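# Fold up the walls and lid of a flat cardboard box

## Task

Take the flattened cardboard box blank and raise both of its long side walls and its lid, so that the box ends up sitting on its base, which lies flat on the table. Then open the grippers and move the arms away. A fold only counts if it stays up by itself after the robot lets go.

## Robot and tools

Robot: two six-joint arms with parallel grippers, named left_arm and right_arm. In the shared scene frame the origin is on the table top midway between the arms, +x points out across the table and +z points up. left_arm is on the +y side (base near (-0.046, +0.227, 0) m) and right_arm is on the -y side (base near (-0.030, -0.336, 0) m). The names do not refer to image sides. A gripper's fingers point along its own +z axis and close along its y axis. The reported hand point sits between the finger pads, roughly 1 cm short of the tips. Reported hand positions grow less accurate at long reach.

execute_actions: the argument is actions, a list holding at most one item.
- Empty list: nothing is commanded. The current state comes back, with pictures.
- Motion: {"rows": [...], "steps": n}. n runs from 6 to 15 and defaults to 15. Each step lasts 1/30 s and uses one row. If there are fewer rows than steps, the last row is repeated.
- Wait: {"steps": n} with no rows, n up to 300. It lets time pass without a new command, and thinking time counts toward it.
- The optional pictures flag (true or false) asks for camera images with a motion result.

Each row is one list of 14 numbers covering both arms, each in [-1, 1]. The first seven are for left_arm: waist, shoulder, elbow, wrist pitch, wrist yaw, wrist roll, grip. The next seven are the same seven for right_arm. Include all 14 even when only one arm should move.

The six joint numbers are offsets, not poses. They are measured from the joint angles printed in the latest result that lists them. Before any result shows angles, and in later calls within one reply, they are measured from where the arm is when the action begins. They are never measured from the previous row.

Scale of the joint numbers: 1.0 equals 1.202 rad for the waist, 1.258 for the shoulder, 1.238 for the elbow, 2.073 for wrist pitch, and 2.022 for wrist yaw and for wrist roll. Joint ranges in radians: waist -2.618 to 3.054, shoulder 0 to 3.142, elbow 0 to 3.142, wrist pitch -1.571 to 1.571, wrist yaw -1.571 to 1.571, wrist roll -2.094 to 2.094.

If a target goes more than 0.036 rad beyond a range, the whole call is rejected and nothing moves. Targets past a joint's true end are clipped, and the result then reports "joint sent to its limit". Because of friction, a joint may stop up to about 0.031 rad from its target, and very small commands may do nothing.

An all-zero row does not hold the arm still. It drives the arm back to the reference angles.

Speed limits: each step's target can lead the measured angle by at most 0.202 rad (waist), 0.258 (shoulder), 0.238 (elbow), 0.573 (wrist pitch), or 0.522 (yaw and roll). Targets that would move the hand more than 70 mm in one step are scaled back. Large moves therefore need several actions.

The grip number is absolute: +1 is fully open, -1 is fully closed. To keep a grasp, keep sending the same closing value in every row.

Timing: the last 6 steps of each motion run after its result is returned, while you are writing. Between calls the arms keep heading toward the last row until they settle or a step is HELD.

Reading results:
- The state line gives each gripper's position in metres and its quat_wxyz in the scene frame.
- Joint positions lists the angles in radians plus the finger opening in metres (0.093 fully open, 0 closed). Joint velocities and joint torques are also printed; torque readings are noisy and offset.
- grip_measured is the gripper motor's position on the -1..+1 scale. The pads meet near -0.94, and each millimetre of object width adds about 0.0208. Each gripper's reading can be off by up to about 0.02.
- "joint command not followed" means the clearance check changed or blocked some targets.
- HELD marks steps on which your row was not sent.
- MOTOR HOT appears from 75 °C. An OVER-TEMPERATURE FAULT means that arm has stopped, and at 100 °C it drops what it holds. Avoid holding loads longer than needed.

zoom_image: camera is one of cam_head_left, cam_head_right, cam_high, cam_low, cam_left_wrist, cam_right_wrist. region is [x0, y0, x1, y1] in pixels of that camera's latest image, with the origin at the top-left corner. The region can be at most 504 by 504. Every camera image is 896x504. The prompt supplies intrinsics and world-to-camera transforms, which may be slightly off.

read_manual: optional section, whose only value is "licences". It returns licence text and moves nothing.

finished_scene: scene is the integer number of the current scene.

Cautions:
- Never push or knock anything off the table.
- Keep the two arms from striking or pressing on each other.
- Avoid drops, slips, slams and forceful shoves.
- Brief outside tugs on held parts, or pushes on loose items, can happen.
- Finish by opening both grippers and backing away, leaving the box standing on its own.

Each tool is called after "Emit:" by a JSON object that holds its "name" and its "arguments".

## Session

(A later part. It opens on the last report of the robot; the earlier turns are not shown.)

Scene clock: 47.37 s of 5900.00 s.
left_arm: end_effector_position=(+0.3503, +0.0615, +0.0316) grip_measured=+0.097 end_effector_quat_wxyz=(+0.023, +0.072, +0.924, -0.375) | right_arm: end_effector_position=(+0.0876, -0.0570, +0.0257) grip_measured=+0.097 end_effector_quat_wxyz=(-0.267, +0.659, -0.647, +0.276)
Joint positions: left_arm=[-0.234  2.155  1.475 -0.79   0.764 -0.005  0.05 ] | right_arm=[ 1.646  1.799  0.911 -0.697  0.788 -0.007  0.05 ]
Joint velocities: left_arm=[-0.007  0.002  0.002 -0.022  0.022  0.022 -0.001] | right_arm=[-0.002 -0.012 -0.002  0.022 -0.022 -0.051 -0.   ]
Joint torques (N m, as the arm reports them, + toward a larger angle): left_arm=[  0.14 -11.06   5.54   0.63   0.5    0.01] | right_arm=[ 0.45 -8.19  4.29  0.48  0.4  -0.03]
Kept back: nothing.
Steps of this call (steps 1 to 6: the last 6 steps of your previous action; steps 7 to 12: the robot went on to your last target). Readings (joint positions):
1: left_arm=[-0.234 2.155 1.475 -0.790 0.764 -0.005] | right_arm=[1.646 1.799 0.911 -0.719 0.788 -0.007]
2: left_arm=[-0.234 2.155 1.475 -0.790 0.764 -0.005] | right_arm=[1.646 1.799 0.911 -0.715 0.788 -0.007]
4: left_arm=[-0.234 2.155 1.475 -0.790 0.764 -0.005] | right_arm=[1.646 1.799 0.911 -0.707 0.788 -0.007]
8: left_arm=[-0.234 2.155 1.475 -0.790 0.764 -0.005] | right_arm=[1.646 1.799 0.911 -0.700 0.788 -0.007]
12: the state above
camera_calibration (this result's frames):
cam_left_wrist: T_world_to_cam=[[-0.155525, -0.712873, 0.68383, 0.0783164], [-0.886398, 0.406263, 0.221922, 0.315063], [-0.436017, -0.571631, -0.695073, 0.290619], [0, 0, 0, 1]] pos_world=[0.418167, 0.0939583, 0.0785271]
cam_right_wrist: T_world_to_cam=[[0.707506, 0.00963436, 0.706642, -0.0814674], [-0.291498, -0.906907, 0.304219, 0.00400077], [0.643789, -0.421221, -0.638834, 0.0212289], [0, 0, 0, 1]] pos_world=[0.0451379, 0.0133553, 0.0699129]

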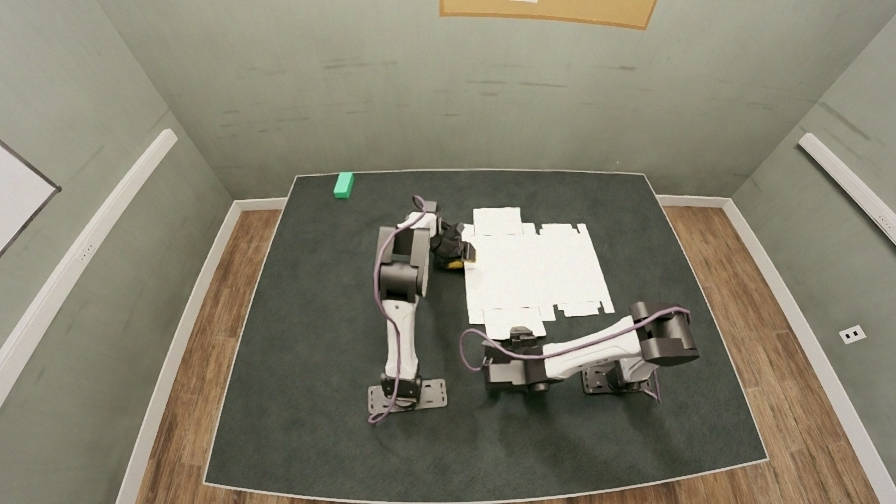

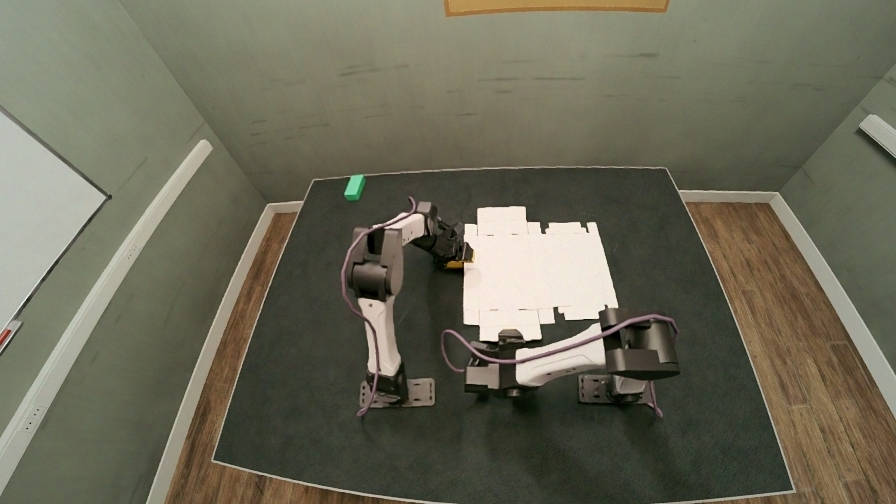

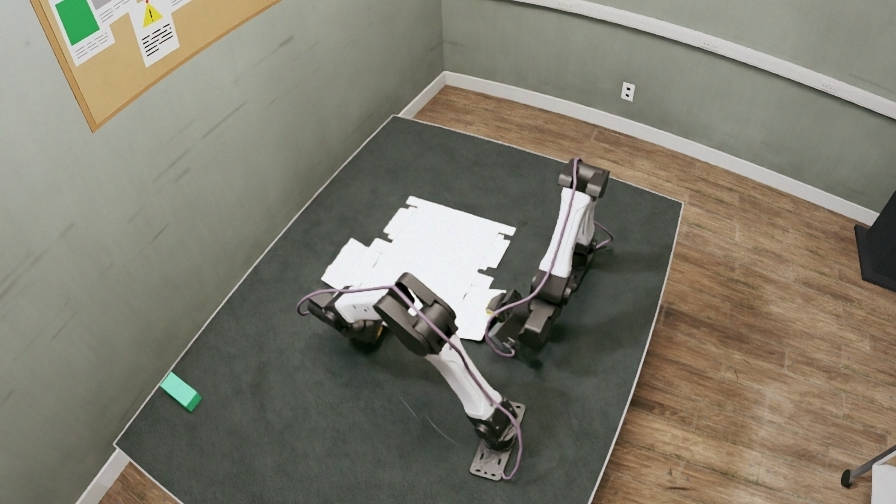

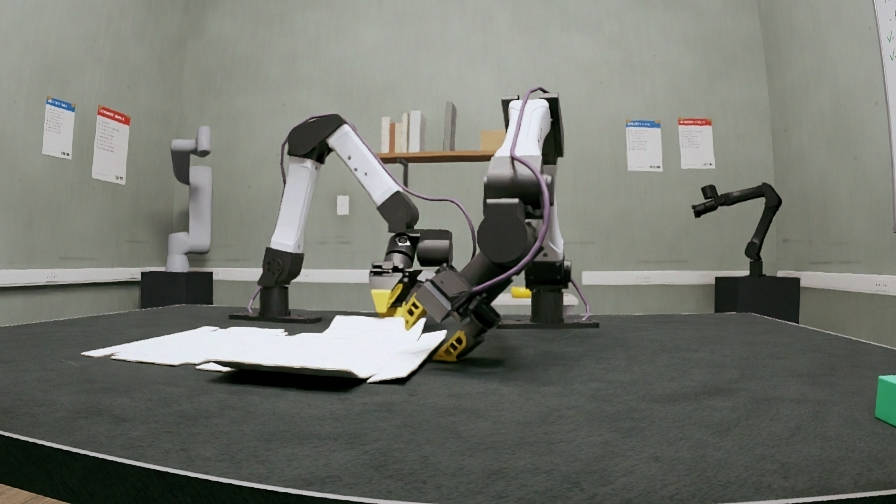

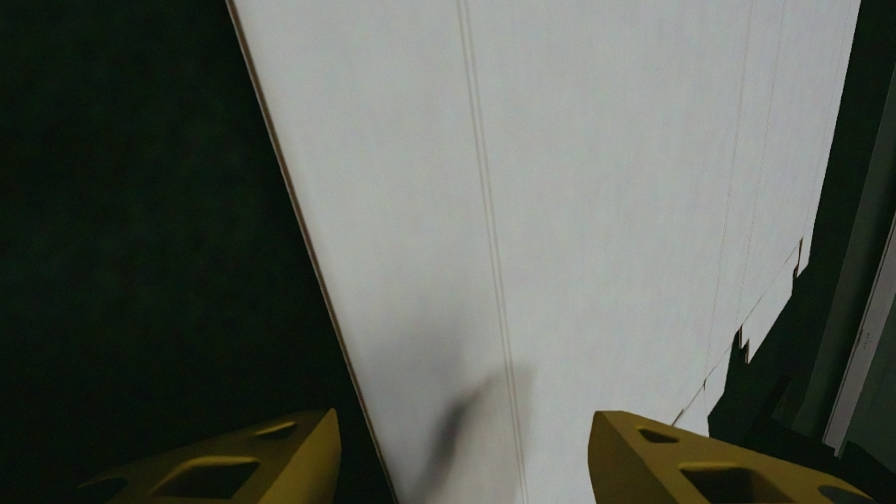

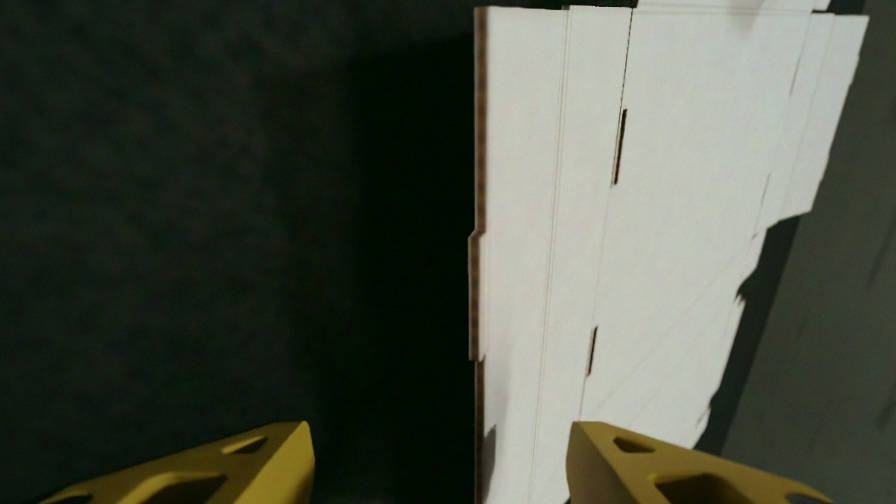

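Emit:
{"name": "execute_actions", "arguments": {"actions": [{"rows": [[0, 0, 0, 0, 0, 0, 0.1, -0.04, 0, 0, 0, 0, 0, 0.1], [0, 0, 0, 0, 0, 0, 0.1, -0.07, 0, 0, 0, 0, 0, 0.1], [0, 0, 0, 0, 0, 0, 0.1, -0.10, 0, 0, 0, 0, 0, 0.1], [0, 0, 0, 0, 0, 0, 0.1, -0.14, 0, 0, 0, 0, 0, 0.1]], "steps": 15}]}}

Emit:
{"name": "execute_actions", "arguments": {"actions": [{"steps": 10}], "pictures": true}}

Scene clock: 49.37 s of 5900.00 s.
left_arm: end_effector_position=(+0.3503, +0.0615, +0.0316) grip_measured=+0.097 end_effector_quat_wxyz=(+0.023, +0.072, +0.924, -0.375) | right_arm: end_effector_position=(+0.1344, -0.0815, +0.0256) grip_measured=+0.097 end_effector_quat_wxyz=(+0.242, -0.600, +0.702, -0.298)
Joint positions: left_arm=[-0.234  2.155  1.475 -0.79   0.764 -0.005  0.05 ] | right_arm=[ 1.47   1.799  0.911 -0.695  0.787 -0.007  0.05 ]
Joint velocities: left_arm=[-0.002 -0.002 -0.007 -0.037 -0.007  0.022  0.   ] | right_arm=[-0.017 -0.012  0.007  0.007 -0.022 -0.022 -0.   ]
Joint torques (N m, as the arm reports them, + toward a larger angle): left_arm=[  0.1  -11.07   5.66   0.63   0.51   0.02] | right_arm=[ 0.96 -8.07  5.41  0.37  0.42 -0.03]
Steps of this call (steps 1 to 30: the robot went on to your last target; steps 31 to 51: nothing new was sent; steps 52 to 60: the first 9 steps of this action). Readings (joint positions):
52: left_arm=[-0.234 2.155 1.475 -0.790 0.764 -0.005] | right_arm=[1.641 1.799 0.911 -0.695 0.788 -0.007]
53: left_arm=[-0.234 2.155 1.475 -0.790 0.764 -0.005] | right_arm=[1.626 1.799 0.911 -0.695 0.787 -0.007]
55: left_arm=[-0.234 2.155 1.475 -0.790 0.764 -0.005] | right_arm=[1.565 1.799 0.911 -0.695 0.786 -0.007]
59: left_arm=[-0.234 2.155 1.475 -0.790 0.764 -0.005] | right_arm=[1.471 1.799 0.911 -0.695 0.787 -0.007]
60: the state above

Scene clock: 49.70 s of 5900.00 s.
left_arm: end_effector_position=(+0.3503, +0.0615, +0.0316) grip_measured=+0.097 end_effector_quat_wxyz=(+0.023, +0.072, +0.924, -0.375) | right_arm: end_effector_position=(+0.1341, -0.0814, +0.0256) grip_measured=+0.097 end_effector_quat_wxyz=(+0.242, -0.600, +0.702, -0.298)
Joint positions: left_arm=[-0.234  2.155  1.475 -0.79   0.764 -0.005  0.05 ] | right_arm=[ 1.471  1.799  0.911 -0.695  0.787 -0.007  0.05 ]
Joint velocities: left_arm=[-0.012 -0.002  0.002 -0.022 -0.037  0.022 -0.001] | right_arm=[-0.002 -0.002  0.002 -0.051  0.007 -0.022  0.   ]
Joint torques (N m, as the arm reports them, + toward a larger angle): left_arm=[  0.06 -11.08   5.63   0.62   0.5   -0.01] | right_arm=[ 0.84 -8.02  5.44  0.35  0.42 -0.03]
Kept back: nothing.
Steps of this call (steps 1 to 6: the last 6 steps of your previous action; steps 7 to 10: the robot went on to your last target). Readings (joint positions):
1: left_arm=[-0.234 2.155 1.475 -0.790 0.764 -0.005] | right_arm=[1.471 1.799 0.911 -0.695 0.787 -0.007]
2: left_arm=[-0.234 2.155 1.475 -0.790 0.764 -0.005] | right_arm=[1.471 1.799 0.911 -0.695 0.787 -0.007]
4: left_arm=[-0.234 2.155 1.475 -0.790 0.764 -0.005] | right_arm=[1.471 1.799 0.911 -0.695 0.787 -0.007]
8: left_arm=[-0.234 2.155 1.475 -0.790 0.764 -0.005] | right_arm=[1.471 1.799 0.911 -0.695 0.787 -0.007]
10: the state above
camera_calibration (this result's frames):
cam_left_wrist: T_world_to_cam=[[-0.155525, -0.712873, 0.68383, 0.0783164], [-0.886398, 0.406263, 0.221922, 0.315063], [-0.436017, -0.571631, -0.695073, 0.290619], [0, 0, 0, 1]] pos_world=[0.418167, 0.0939583, 0.0785271]
cam_right_wrist: T_world_to_cam=[[0.699067, -0.114439, 0.705839, -0.122957], [-0.444133, -0.843107, 0.303177, 0.0211862], [0.560403, -0.525427, -0.640215, -0.0163022], [0, 0, 0, 1]] pos_world=[0.104501, -0.00477449, 0.0699281]

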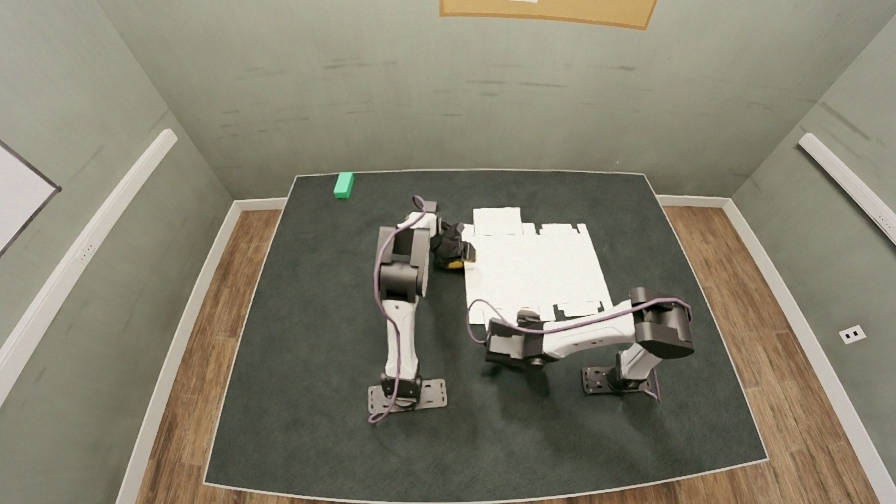

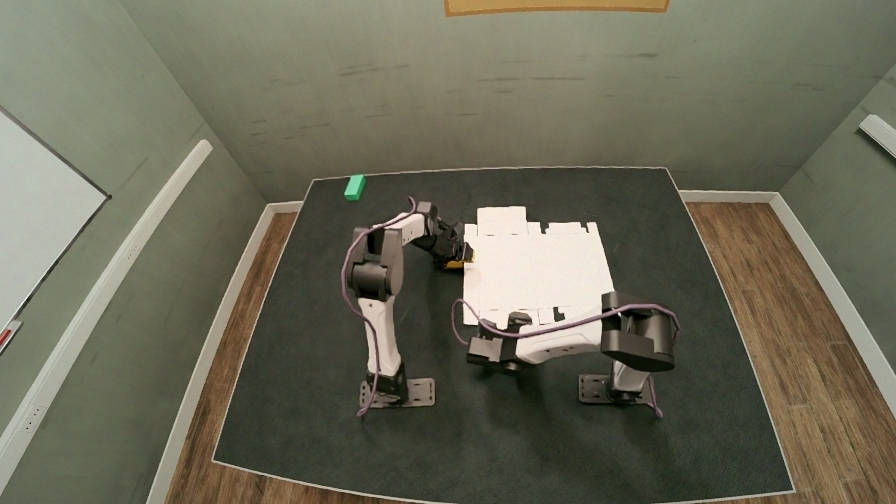

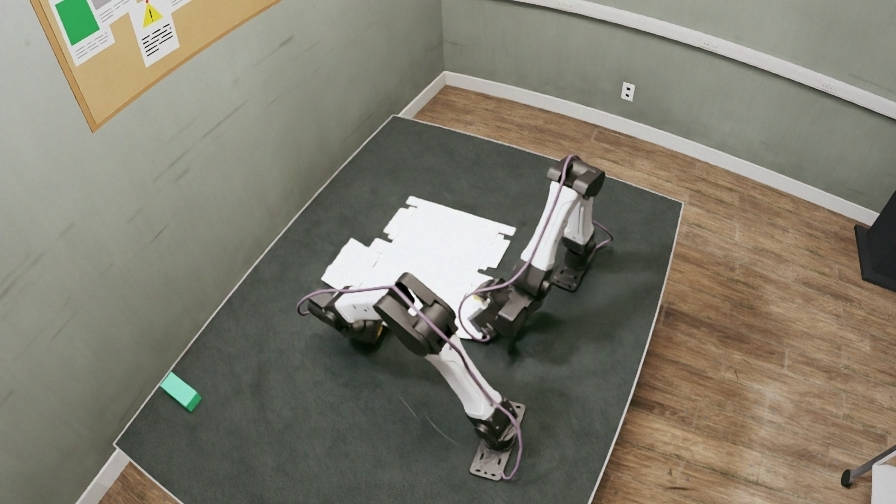

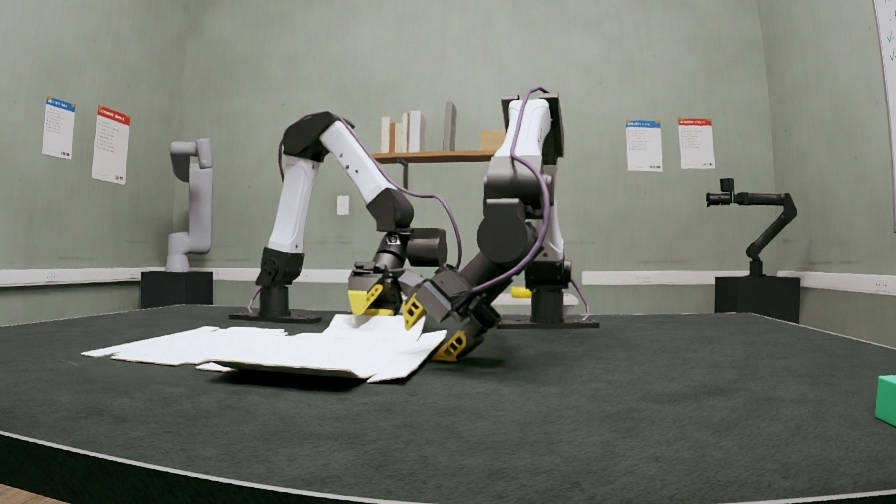

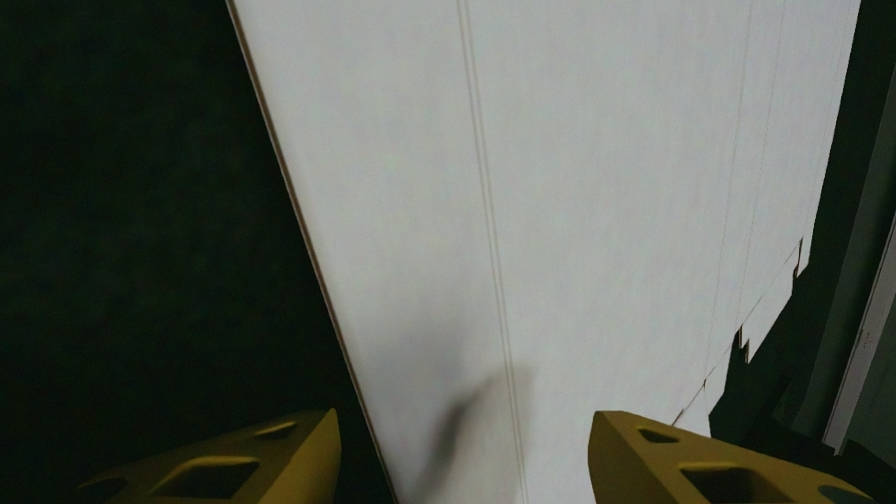

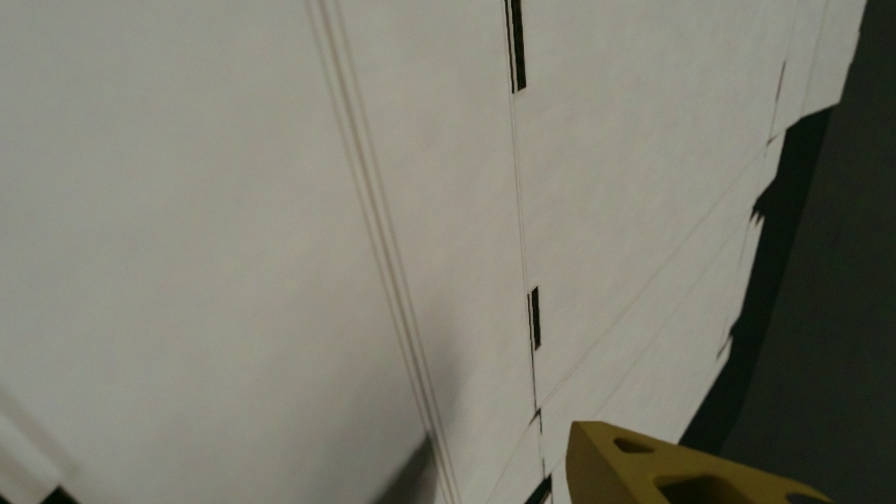

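Emit:
{"name": "execute_actions", "arguments": {"actions": [{"rows": [[0, 0, 0, 0, 0, 0, 0.1, 0, 0, 0, 0, 0, 0, -1]], "steps": 15}]}}

Emit:
{"name": "execute_actions", "arguments": {"actions": [{"steps": 10}], "pictures": true}}

Scene clock: 51.33 s of 5900.00 s.
left_arm: end_effector_position=(+0.3503, +0.0615, +0.0316) grip_measured=+0.097 end_effector_quat_wxyz=(+0.023, +0.072, +0.924, -0.375) | right_arm: end_effector_position=(+0.1345, -0.0817, +0.0260) grip_measured=-0.981 end_effector_quat_wxyz=(+0.242, -0.600, +0.701, -0.299)
Joint positions: left_arm=[-0.234  2.155  1.475 -0.79   0.764 -0.005  0.05 ] | right_arm=[ 1.471  1.799  0.911 -0.696  0.791 -0.007  0.   ]
Joint velocities: left_arm=[-0.022 -0.017  0.012 -0.11  -0.051 -0.051 -0.   ] | right_arm=[-0.012 -0.007  0.002  0.081 -0.007 -0.095  0.   ]
Joint torques (N m, as the arm reports them, + toward a larger angle): left_arm=[  0.12 -11.14   5.62   0.63   0.5    0.01] | right_arm=[ 0.49 -8.06  5.43  0.38  0.38 -0.03]
Steps of this call (steps 1 to 15: the robot went on to your last target; steps 16 to 40: nothing new was sent; steps 41 to 49: the first 9 steps of this action). Readings (joint positions):
41: left_arm=[-0.234 2.155 1.475 -0.790 0.764 -0.005] | right_arm=[1.471 1.799 0.911 -0.695 0.787 -0.007]
42: left_arm=[-0.234 2.155 1.475 -0.790 0.764 -0.005] | right_arm=[1.471 1.799 0.911 -0.695 0.787 -0.007]
44: left_arm=[-0.234 2.155 1.475 -0.790 0.764 -0.005] | right_arm=[1.471 1.799 0.911 -0.695 0.790 -0.009]
48: left_arm=[-0.234 2.155 1.475 -0.790 0.764 -0.005] | right_arm=[1.471 1.799 0.911 -0.696 0.791 -0.007]
49: the state above

Scene clock: 51.67 s of 5900.00 s.
left_arm: end_effector_position=(+0.3503, +0.0615, +0.0316) grip_measured=+0.097 end_effector_quat_wxyz=(+0.023, +0.072, +0.924, -0.375) | right_arm: end_effector_position=(+0.1345, -0.0817, +0.0259) grip_measured=-0.981 end_effector_quat_wxyz=(+0.242, -0.600, +0.701, -0.299)
Joint positions: left_arm=[-0.234  2.155  1.475 -0.79   0.764 -0.005  0.05 ] | right_arm=[ 1.471  1.799  0.911 -0.696  0.79  -0.007  0.   ]
Joint velocities: left_arm=[ 0.022 -0.012 -0.002 -0.051  0.007 -0.051  0.   ] | right_arm=[-0.022 -0.012 -0.002 -0.037 -0.081 -0.037  0.   ]
Joint torques (N m, as the arm reports them, + toward a larger angle): left_arm=[  0.1  -11.06   5.64   0.65   0.5    0.01] | right_arm=[ 0.45 -8.03  5.4   0.37  0.39 -0.03]
Kept back: nothing.
Steps of this call (steps 1 to 6: the last 6 steps of your previous action; steps 7 to 10: the robot went on to your last target). Readings (joint positions):
1: left_arm=[-0.234 2.155 1.475 -0.790 0.764 -0.005] | right_arm=[1.471 1.799 0.911 -0.696 0.790 -0.007]
2: left_arm=[-0.234 2.155 1.475 -0.790 0.764 -0.005] | right_arm=[1.471 1.799 0.911 -0.696 0.790 -0.007]
4: left_arm=[-0.234 2.155 1.475 -0.790 0.764 -0.005] | right_arm=[1.471 1.799 0.911 -0.696 0.790 -0.007]
8: left_arm=[-0.234 2.155 1.475 -0.790 0.764 -0.005] | right_arm=[1.471 1.799 0.911 -0.696 0.790 -0.007]
10: the state above
camera_calibration (this result's frames):
cam_left_wrist: T_world_to_cam=[[-0.155525, -0.712873, 0.68383, 0.0783164], [-0.886398, 0.406263, 0.221922, 0.315063], [-0.436017, -0.571631, -0.695073, 0.290619], [0, 0, 0, 1]] pos_world=[0.418167, 0.0939583, 0.0785271]
cam_right_wrist: T_world_to_cam=[[0.697103, -0.113142, 0.707988, -0.123233], [-0.445033, -0.842497, 0.303554, 0.0211381], [0.562133, -0.526686, -0.637658, -0.0168795], [0, 0, 0, 1]] pos_world=[0.104802, -0.00502419, 0.0700675]

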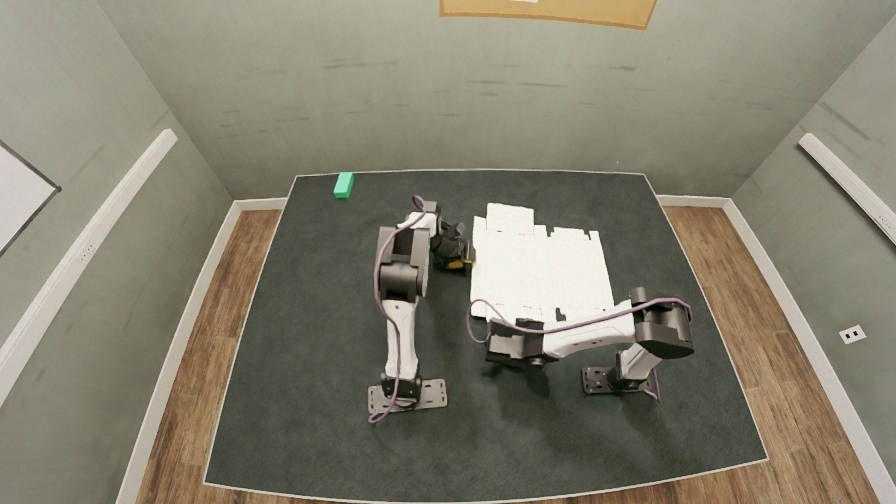

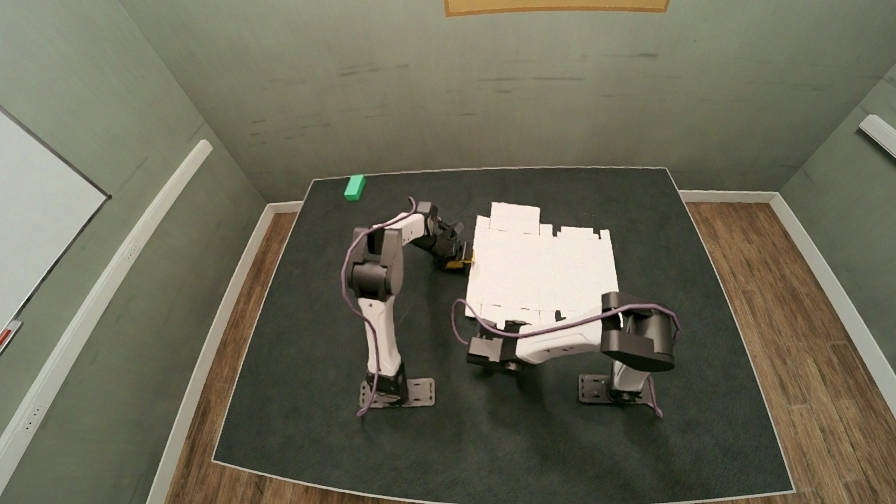

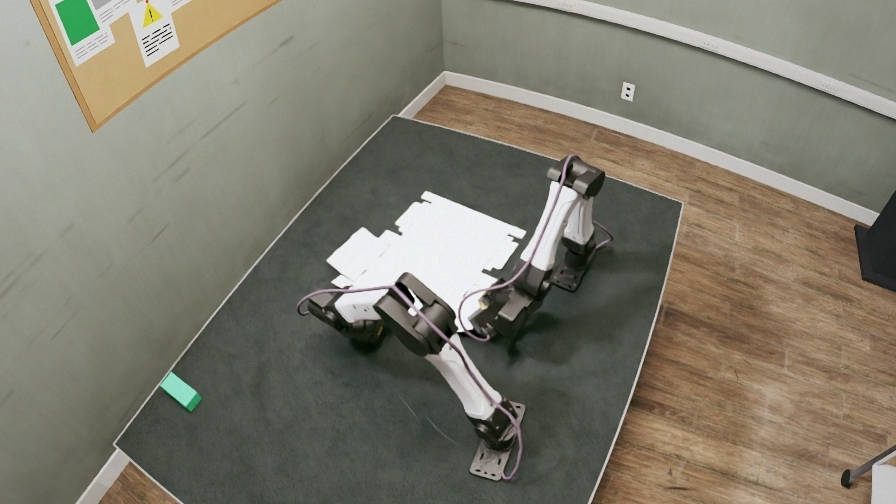

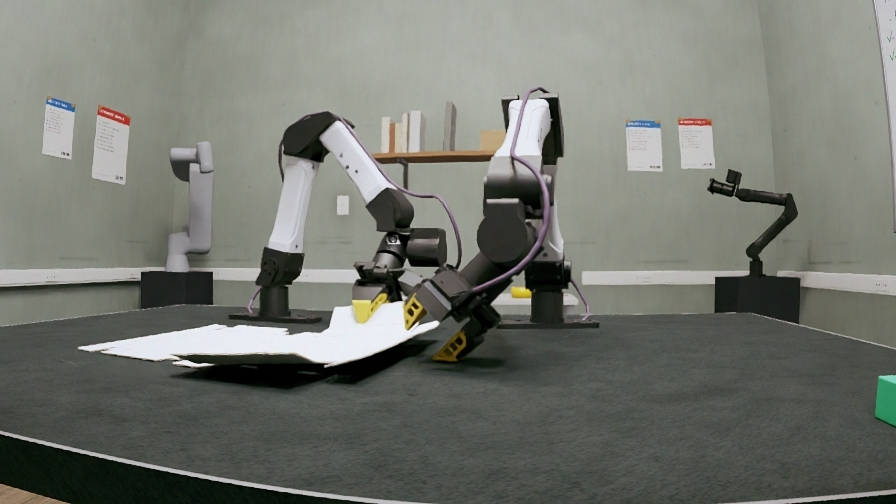

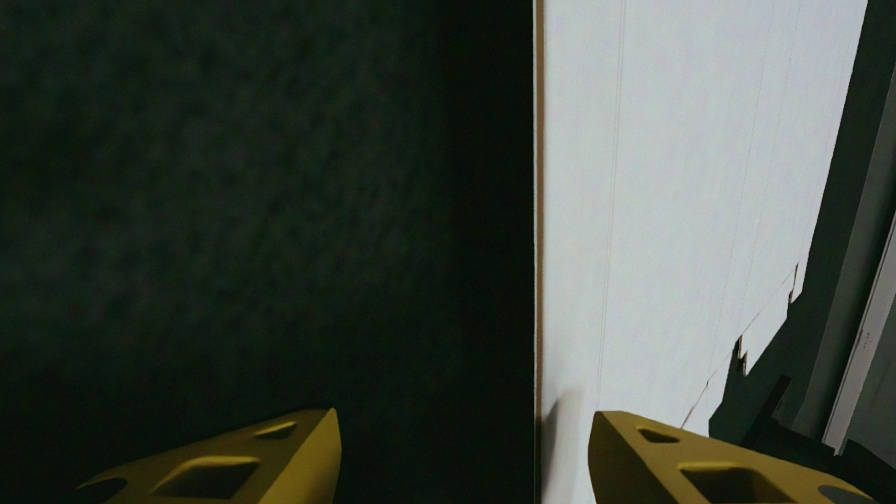

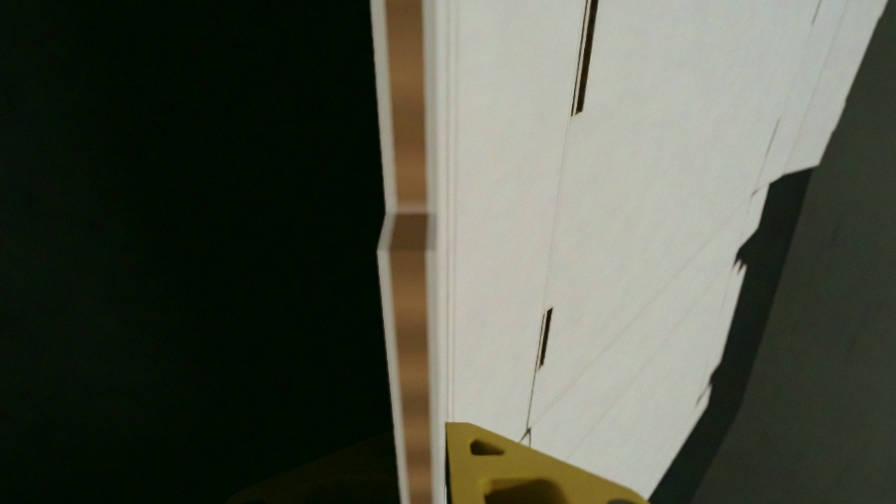

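Emit:
{"name": "execute_actions", "arguments": {"actions": [], "pictures": true}}

Scene clock: 52.60 s of 5900.00 s.
left_arm: end_effector_position=(+0.3503, +0.0615, +0.0316) grip_measured=+0.097 end_effector_quat_wxyz=(+0.023, +0.072, +0.924, -0.375) | right_arm: end_effector_position=(+0.1345, -0.0817, +0.0259) grip_measured=-0.981 end_effector_quat_wxyz=(+0.242, -0.600, +0.701, -0.299)
Joint positions: left_arm=[-0.234  2.155  1.475 -0.79   0.764 -0.005  0.05 ] | right_arm=[ 1.471  1.799  0.911 -0.696  0.79  -0.007  0.   ]
Joint velocities: left_arm=[-0.012  0.007 -0.002 -0.022 -0.051  0.022  0.001] | right_arm=[ 0.007 -0.017 -0.017  0.022  0.022  0.007  0.   ]
Joint torques (N m, as the arm reports them, + toward a larger angle): left_arm=[  0.12 -11.08   5.64   0.62   0.5    0.02] | right_arm=[ 0.47 -8.04  5.42  0.39  0.38 -0.03]
Kept back: nothing.
Steps of this call (steps 1 to 15: the robot went on to your last target; steps 16 to 28: nothing new was sent). Readings (joint positions):
1: left_arm=[-0.234 2.155 1.475 -0.790 0.764 -0.005] | right_arm=[1.471 1.799 0.911 -0.696 0.790 -0.007]
2: left_arm=[-0.234 2.155 1.475 -0.790 0.764 -0.005] | right_arm=[1.471 1.799 0.911 -0.696 0.790 -0.007]
4: left_arm=[-0.234 2.155 1.475 -0.790 0.764 -0.005] | right_arm=[1.471 1.799 0.911 -0.696 0.790 -0.007]
8: left_arm=[-0.234 2.155 1.475 -0.790 0.764 -0.005] | right_arm=[1.471 1.799 0.911 -0.696 0.790 -0.007]
28: the state above
All arms were judged still, so your last target was given up. Only a new action makes them travel on or press farther. Fingers that are still opening or closing keep moving.
camera_calibration (this result's frames):
cam_left_wrist: T_world_to_cam=[[-0.155525, -0.712873, 0.68383, 0.0783164], [-0.886398, 0.406263, 0.221922, 0.315063], [-0.436017, -0.571631, -0.695073, 0.290619], [0, 0, 0, 1]] pos_world=[0.418167, 0.0939583, 0.0785271]
cam_right_wrist: T_world_to_cam=[[0.697103, -0.113142, 0.707988, -0.123233], [-0.445033, -0.842497, 0.303554, 0.0211381], [0.562133, -0.526686, -0.637658, -0.0168795], [0, 0, 0, 1]] pos_world=[0.104802, -0.00502419, 0.0700675]

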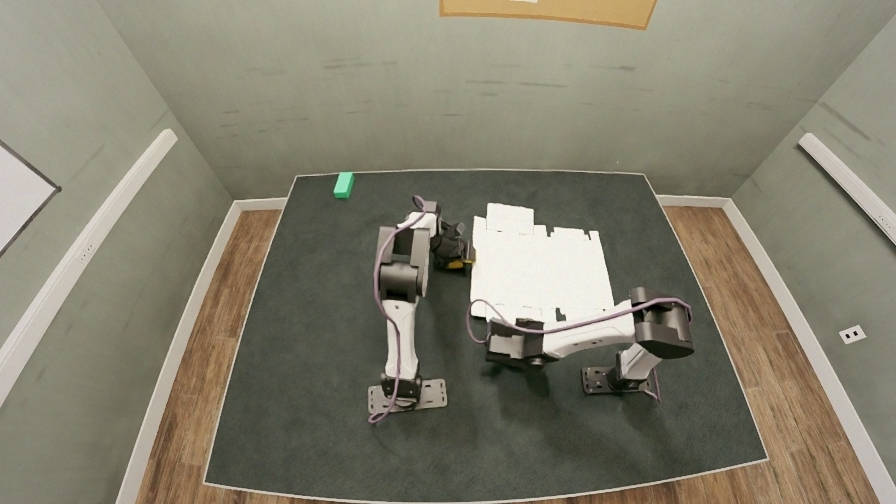

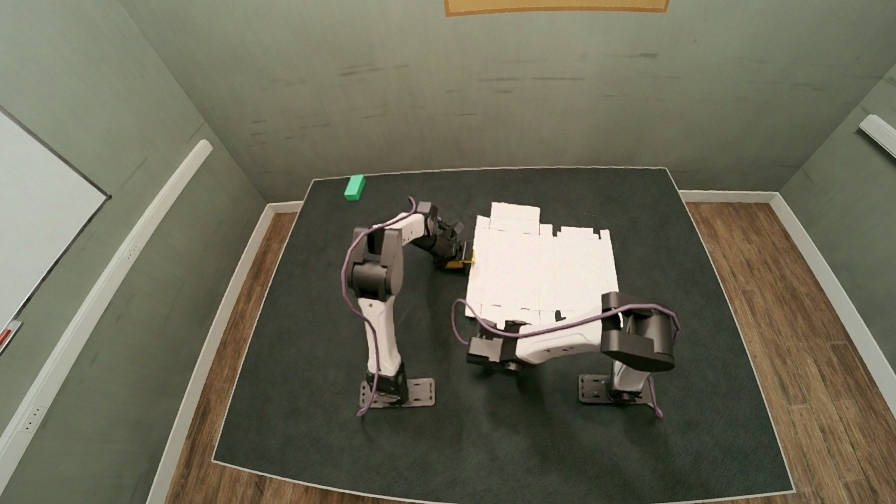

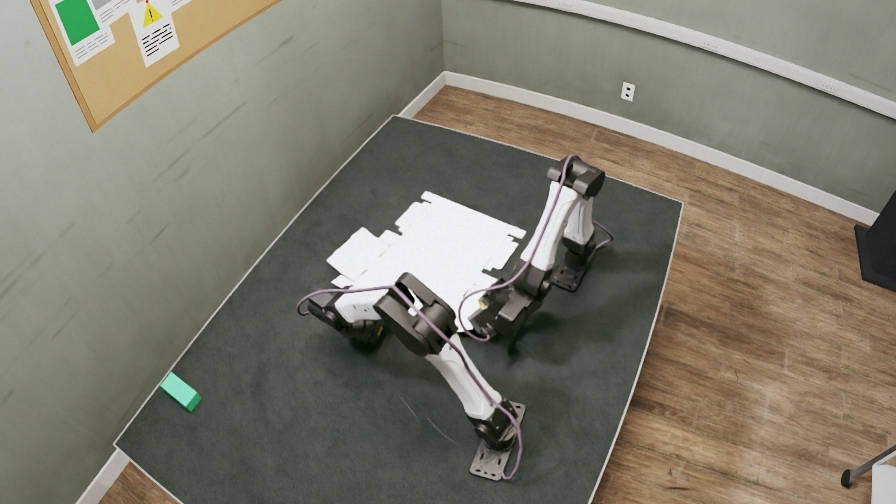

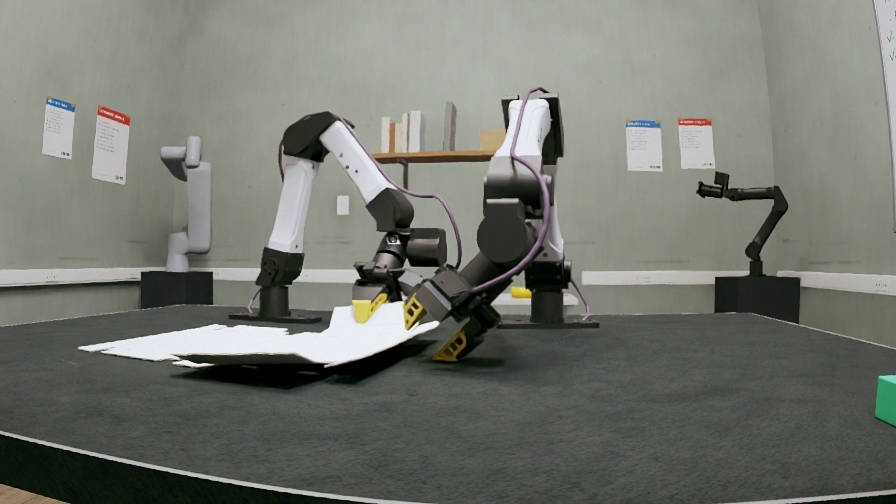

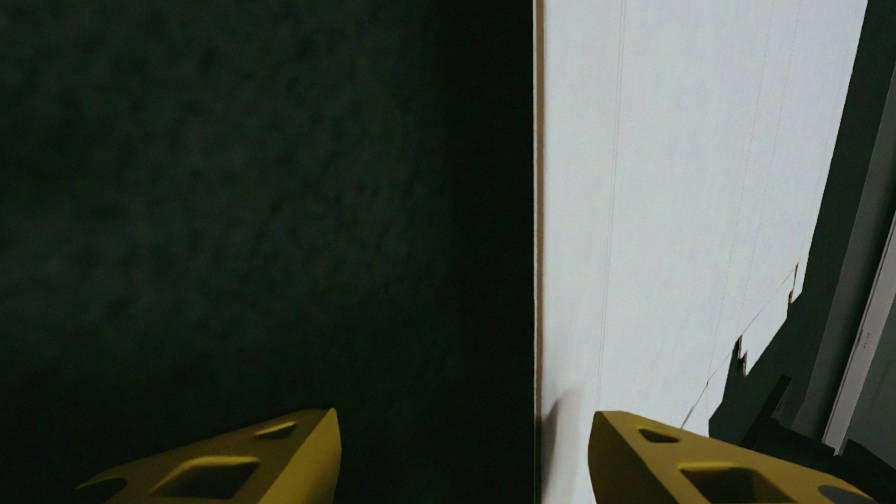

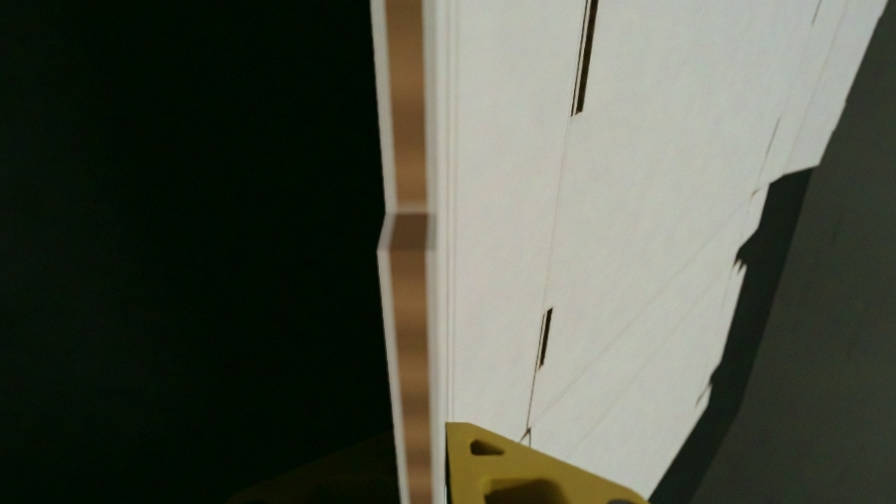

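Emit:
{"name": "zoom_image", "arguments": {"camera": "cam_low", "region": [240, 240, 560, 400]}}

Region (240, 240, 560, 400) of cam_low's 896x504 image, scaled by 1.575, with more detail than that image has.

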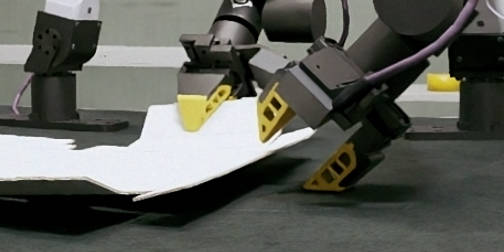

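Emit:
{"name": "execute_actions", "arguments": {"actions": [{"rows": [[-0.125,-0.005,-0.03,0.09,-0.005,-0.185,0.1,0,0,0,0,0,0,-1]], "steps": 15}], "pictures": true}}

Scene clock: 60.37 s of 5900.00 s.
left_arm: end_effector_position=(+0.3396, -0.0085, +0.0328) grip_measured=+0.097 end_effector_quat_wxyz=(-0.006, +0.030, +0.925, -0.380) | right_arm: end_effector_position=(+0.1344, -0.0821, +0.0259) grip_measured=-0.981 end_effector_quat_wxyz=(+0.242, -0.599, +0.702, -0.299)
Joint positions: left_arm=[-0.404  2.149  1.458 -0.646  0.75  -0.32   0.05 ] | right_arm=[ 1.471  1.799  0.911 -0.698  0.79  -0.005  0.   ]
Joint velocities: left_arm=[ 0.105  0.002 -0.022  0.11   0.037 -0.359 -0.001] | right_arm=[ 0.002  0.002 -0.022  0.022  0.007  0.022  0.   ]
Joint torques (N m, as the arm reports them, + toward a larger angle): left_arm=[  1.24 -11.22   4.56   1.19   0.52  -0.08] | right_arm=[ 0.4  -8.07  5.41  0.38  0.42 -0.1 ]
Steps of this call (steps 1 to 90: nothing new was sent; then 4.47 s passed at rest; steps 91 to 99: the first 9 steps of this action). Readings (joint positions):
91: left_arm=[-0.248 2.155 1.472 -0.773 0.754 -0.064] | right_arm=[1.471 1.799 0.911 -0.696 0.790 -0.007]
92: left_arm=[-0.266 2.150 1.470 -0.746 0.748 -0.128] | right_arm=[1.471 1.799 0.911 -0.696 0.790 -0.007]
94: left_arm=[-0.332 2.149 1.468 -0.693 0.748 -0.217] | right_arm=[1.471 1.799 0.911 -0.696 0.790 -0.007]
98: left_arm=[-0.406 2.149 1.460 -0.650 0.750 -0.307] | right_arm=[1.471 1.799 0.911 -0.698 0.790 -0.006]
99: the state above
camera_calibration (this result's frames):
cam_left_wrist: T_world_to_cam=[[-0.0553766, -0.714251, 0.697696, -0.0085581], [-0.885999, 0.357337, 0.295493, 0.330805], [-0.460369, -0.601794, -0.652614, 0.253416], [0, 0, 0, 1]] pos_world=[0.409283, 0.028183, 0.0736031]
cam_right_wrist: T_world_to_cam=[[0.696937, -0.114065, 0.708003, -0.123289], [-0.446382, -0.841694, 0.303801, 0.0210449], [0.561269, -0.52777, -0.637524, -0.0170082], [0, 0, 0, 1]] pos_world=[0.104865, -0.00532598, 0.0700521]

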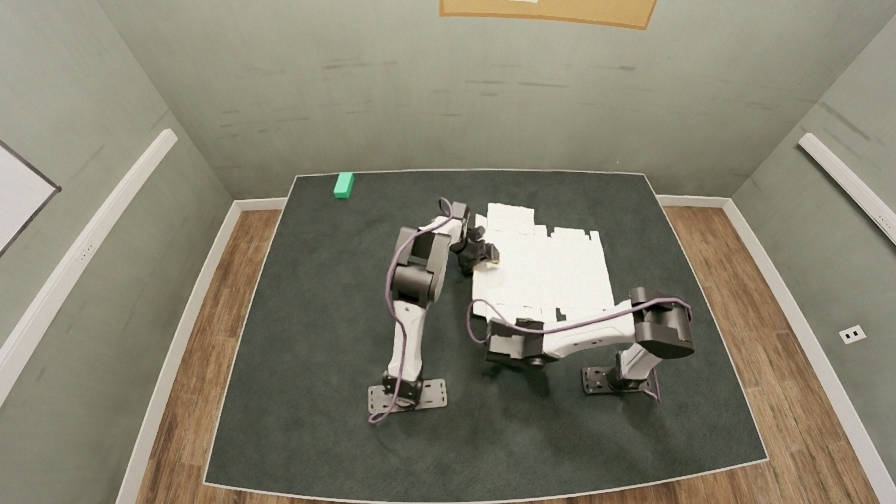

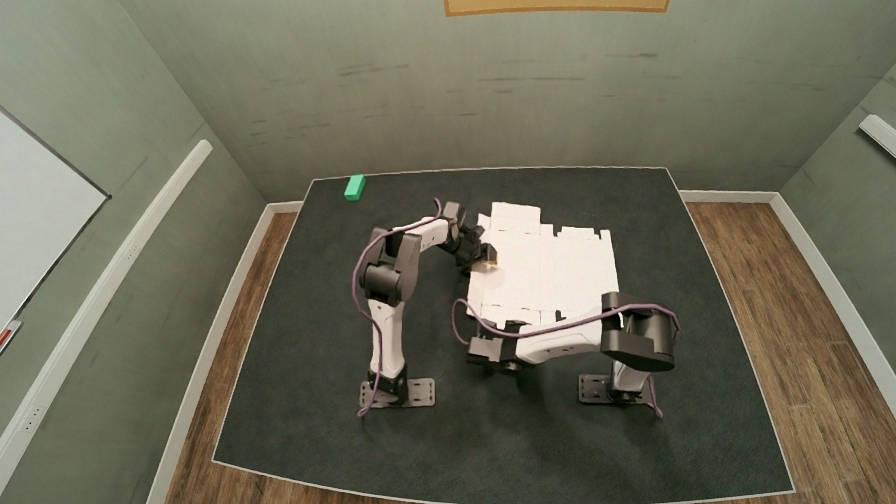

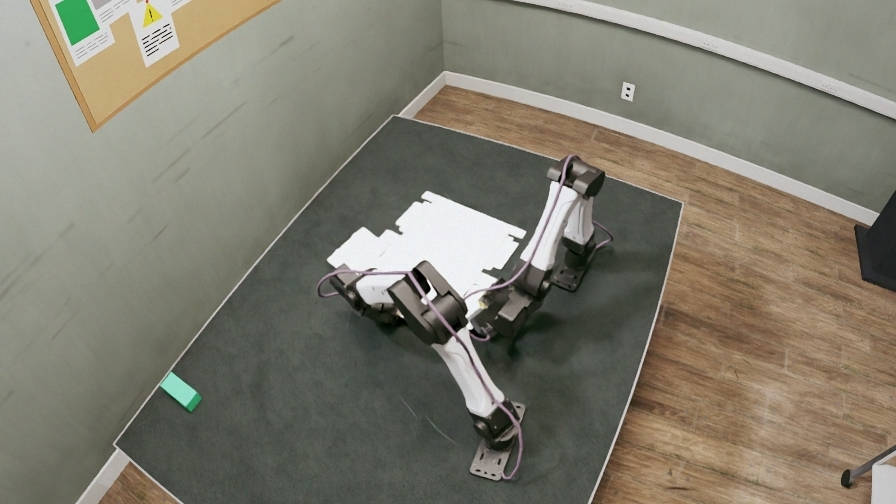

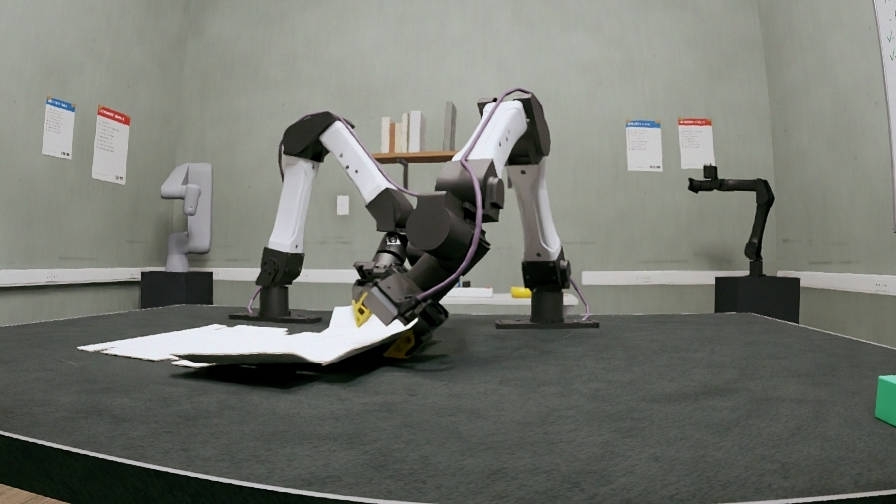

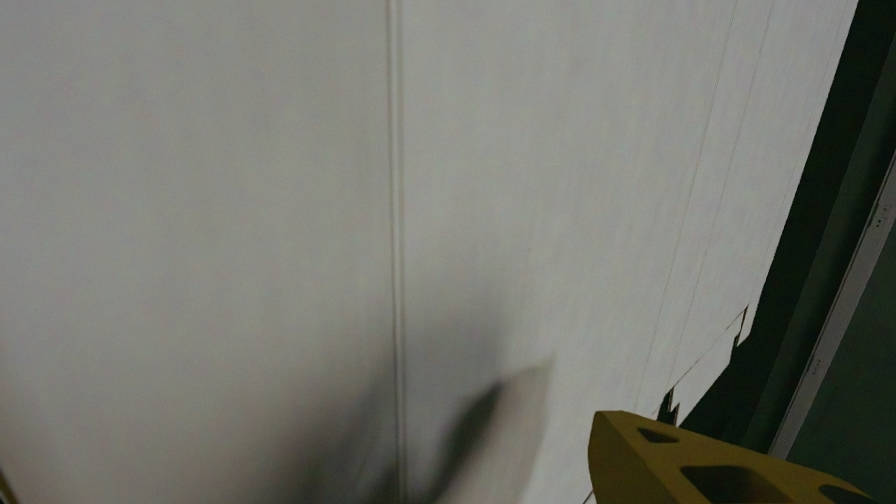

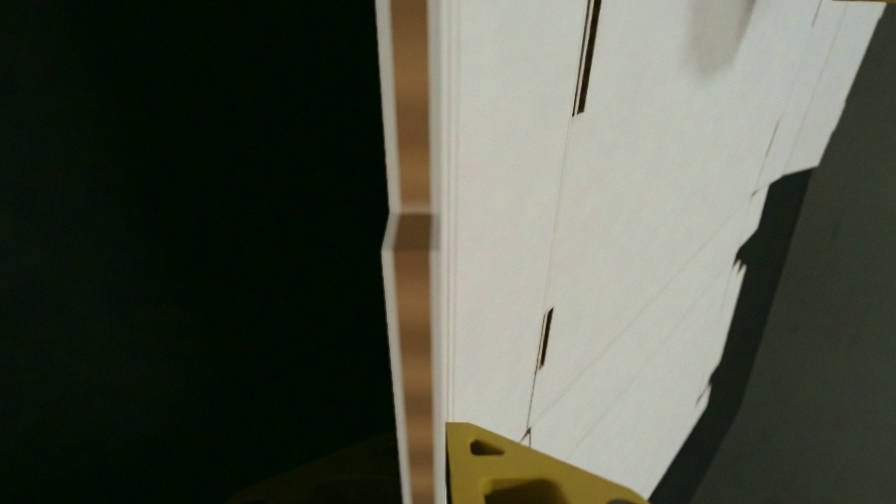

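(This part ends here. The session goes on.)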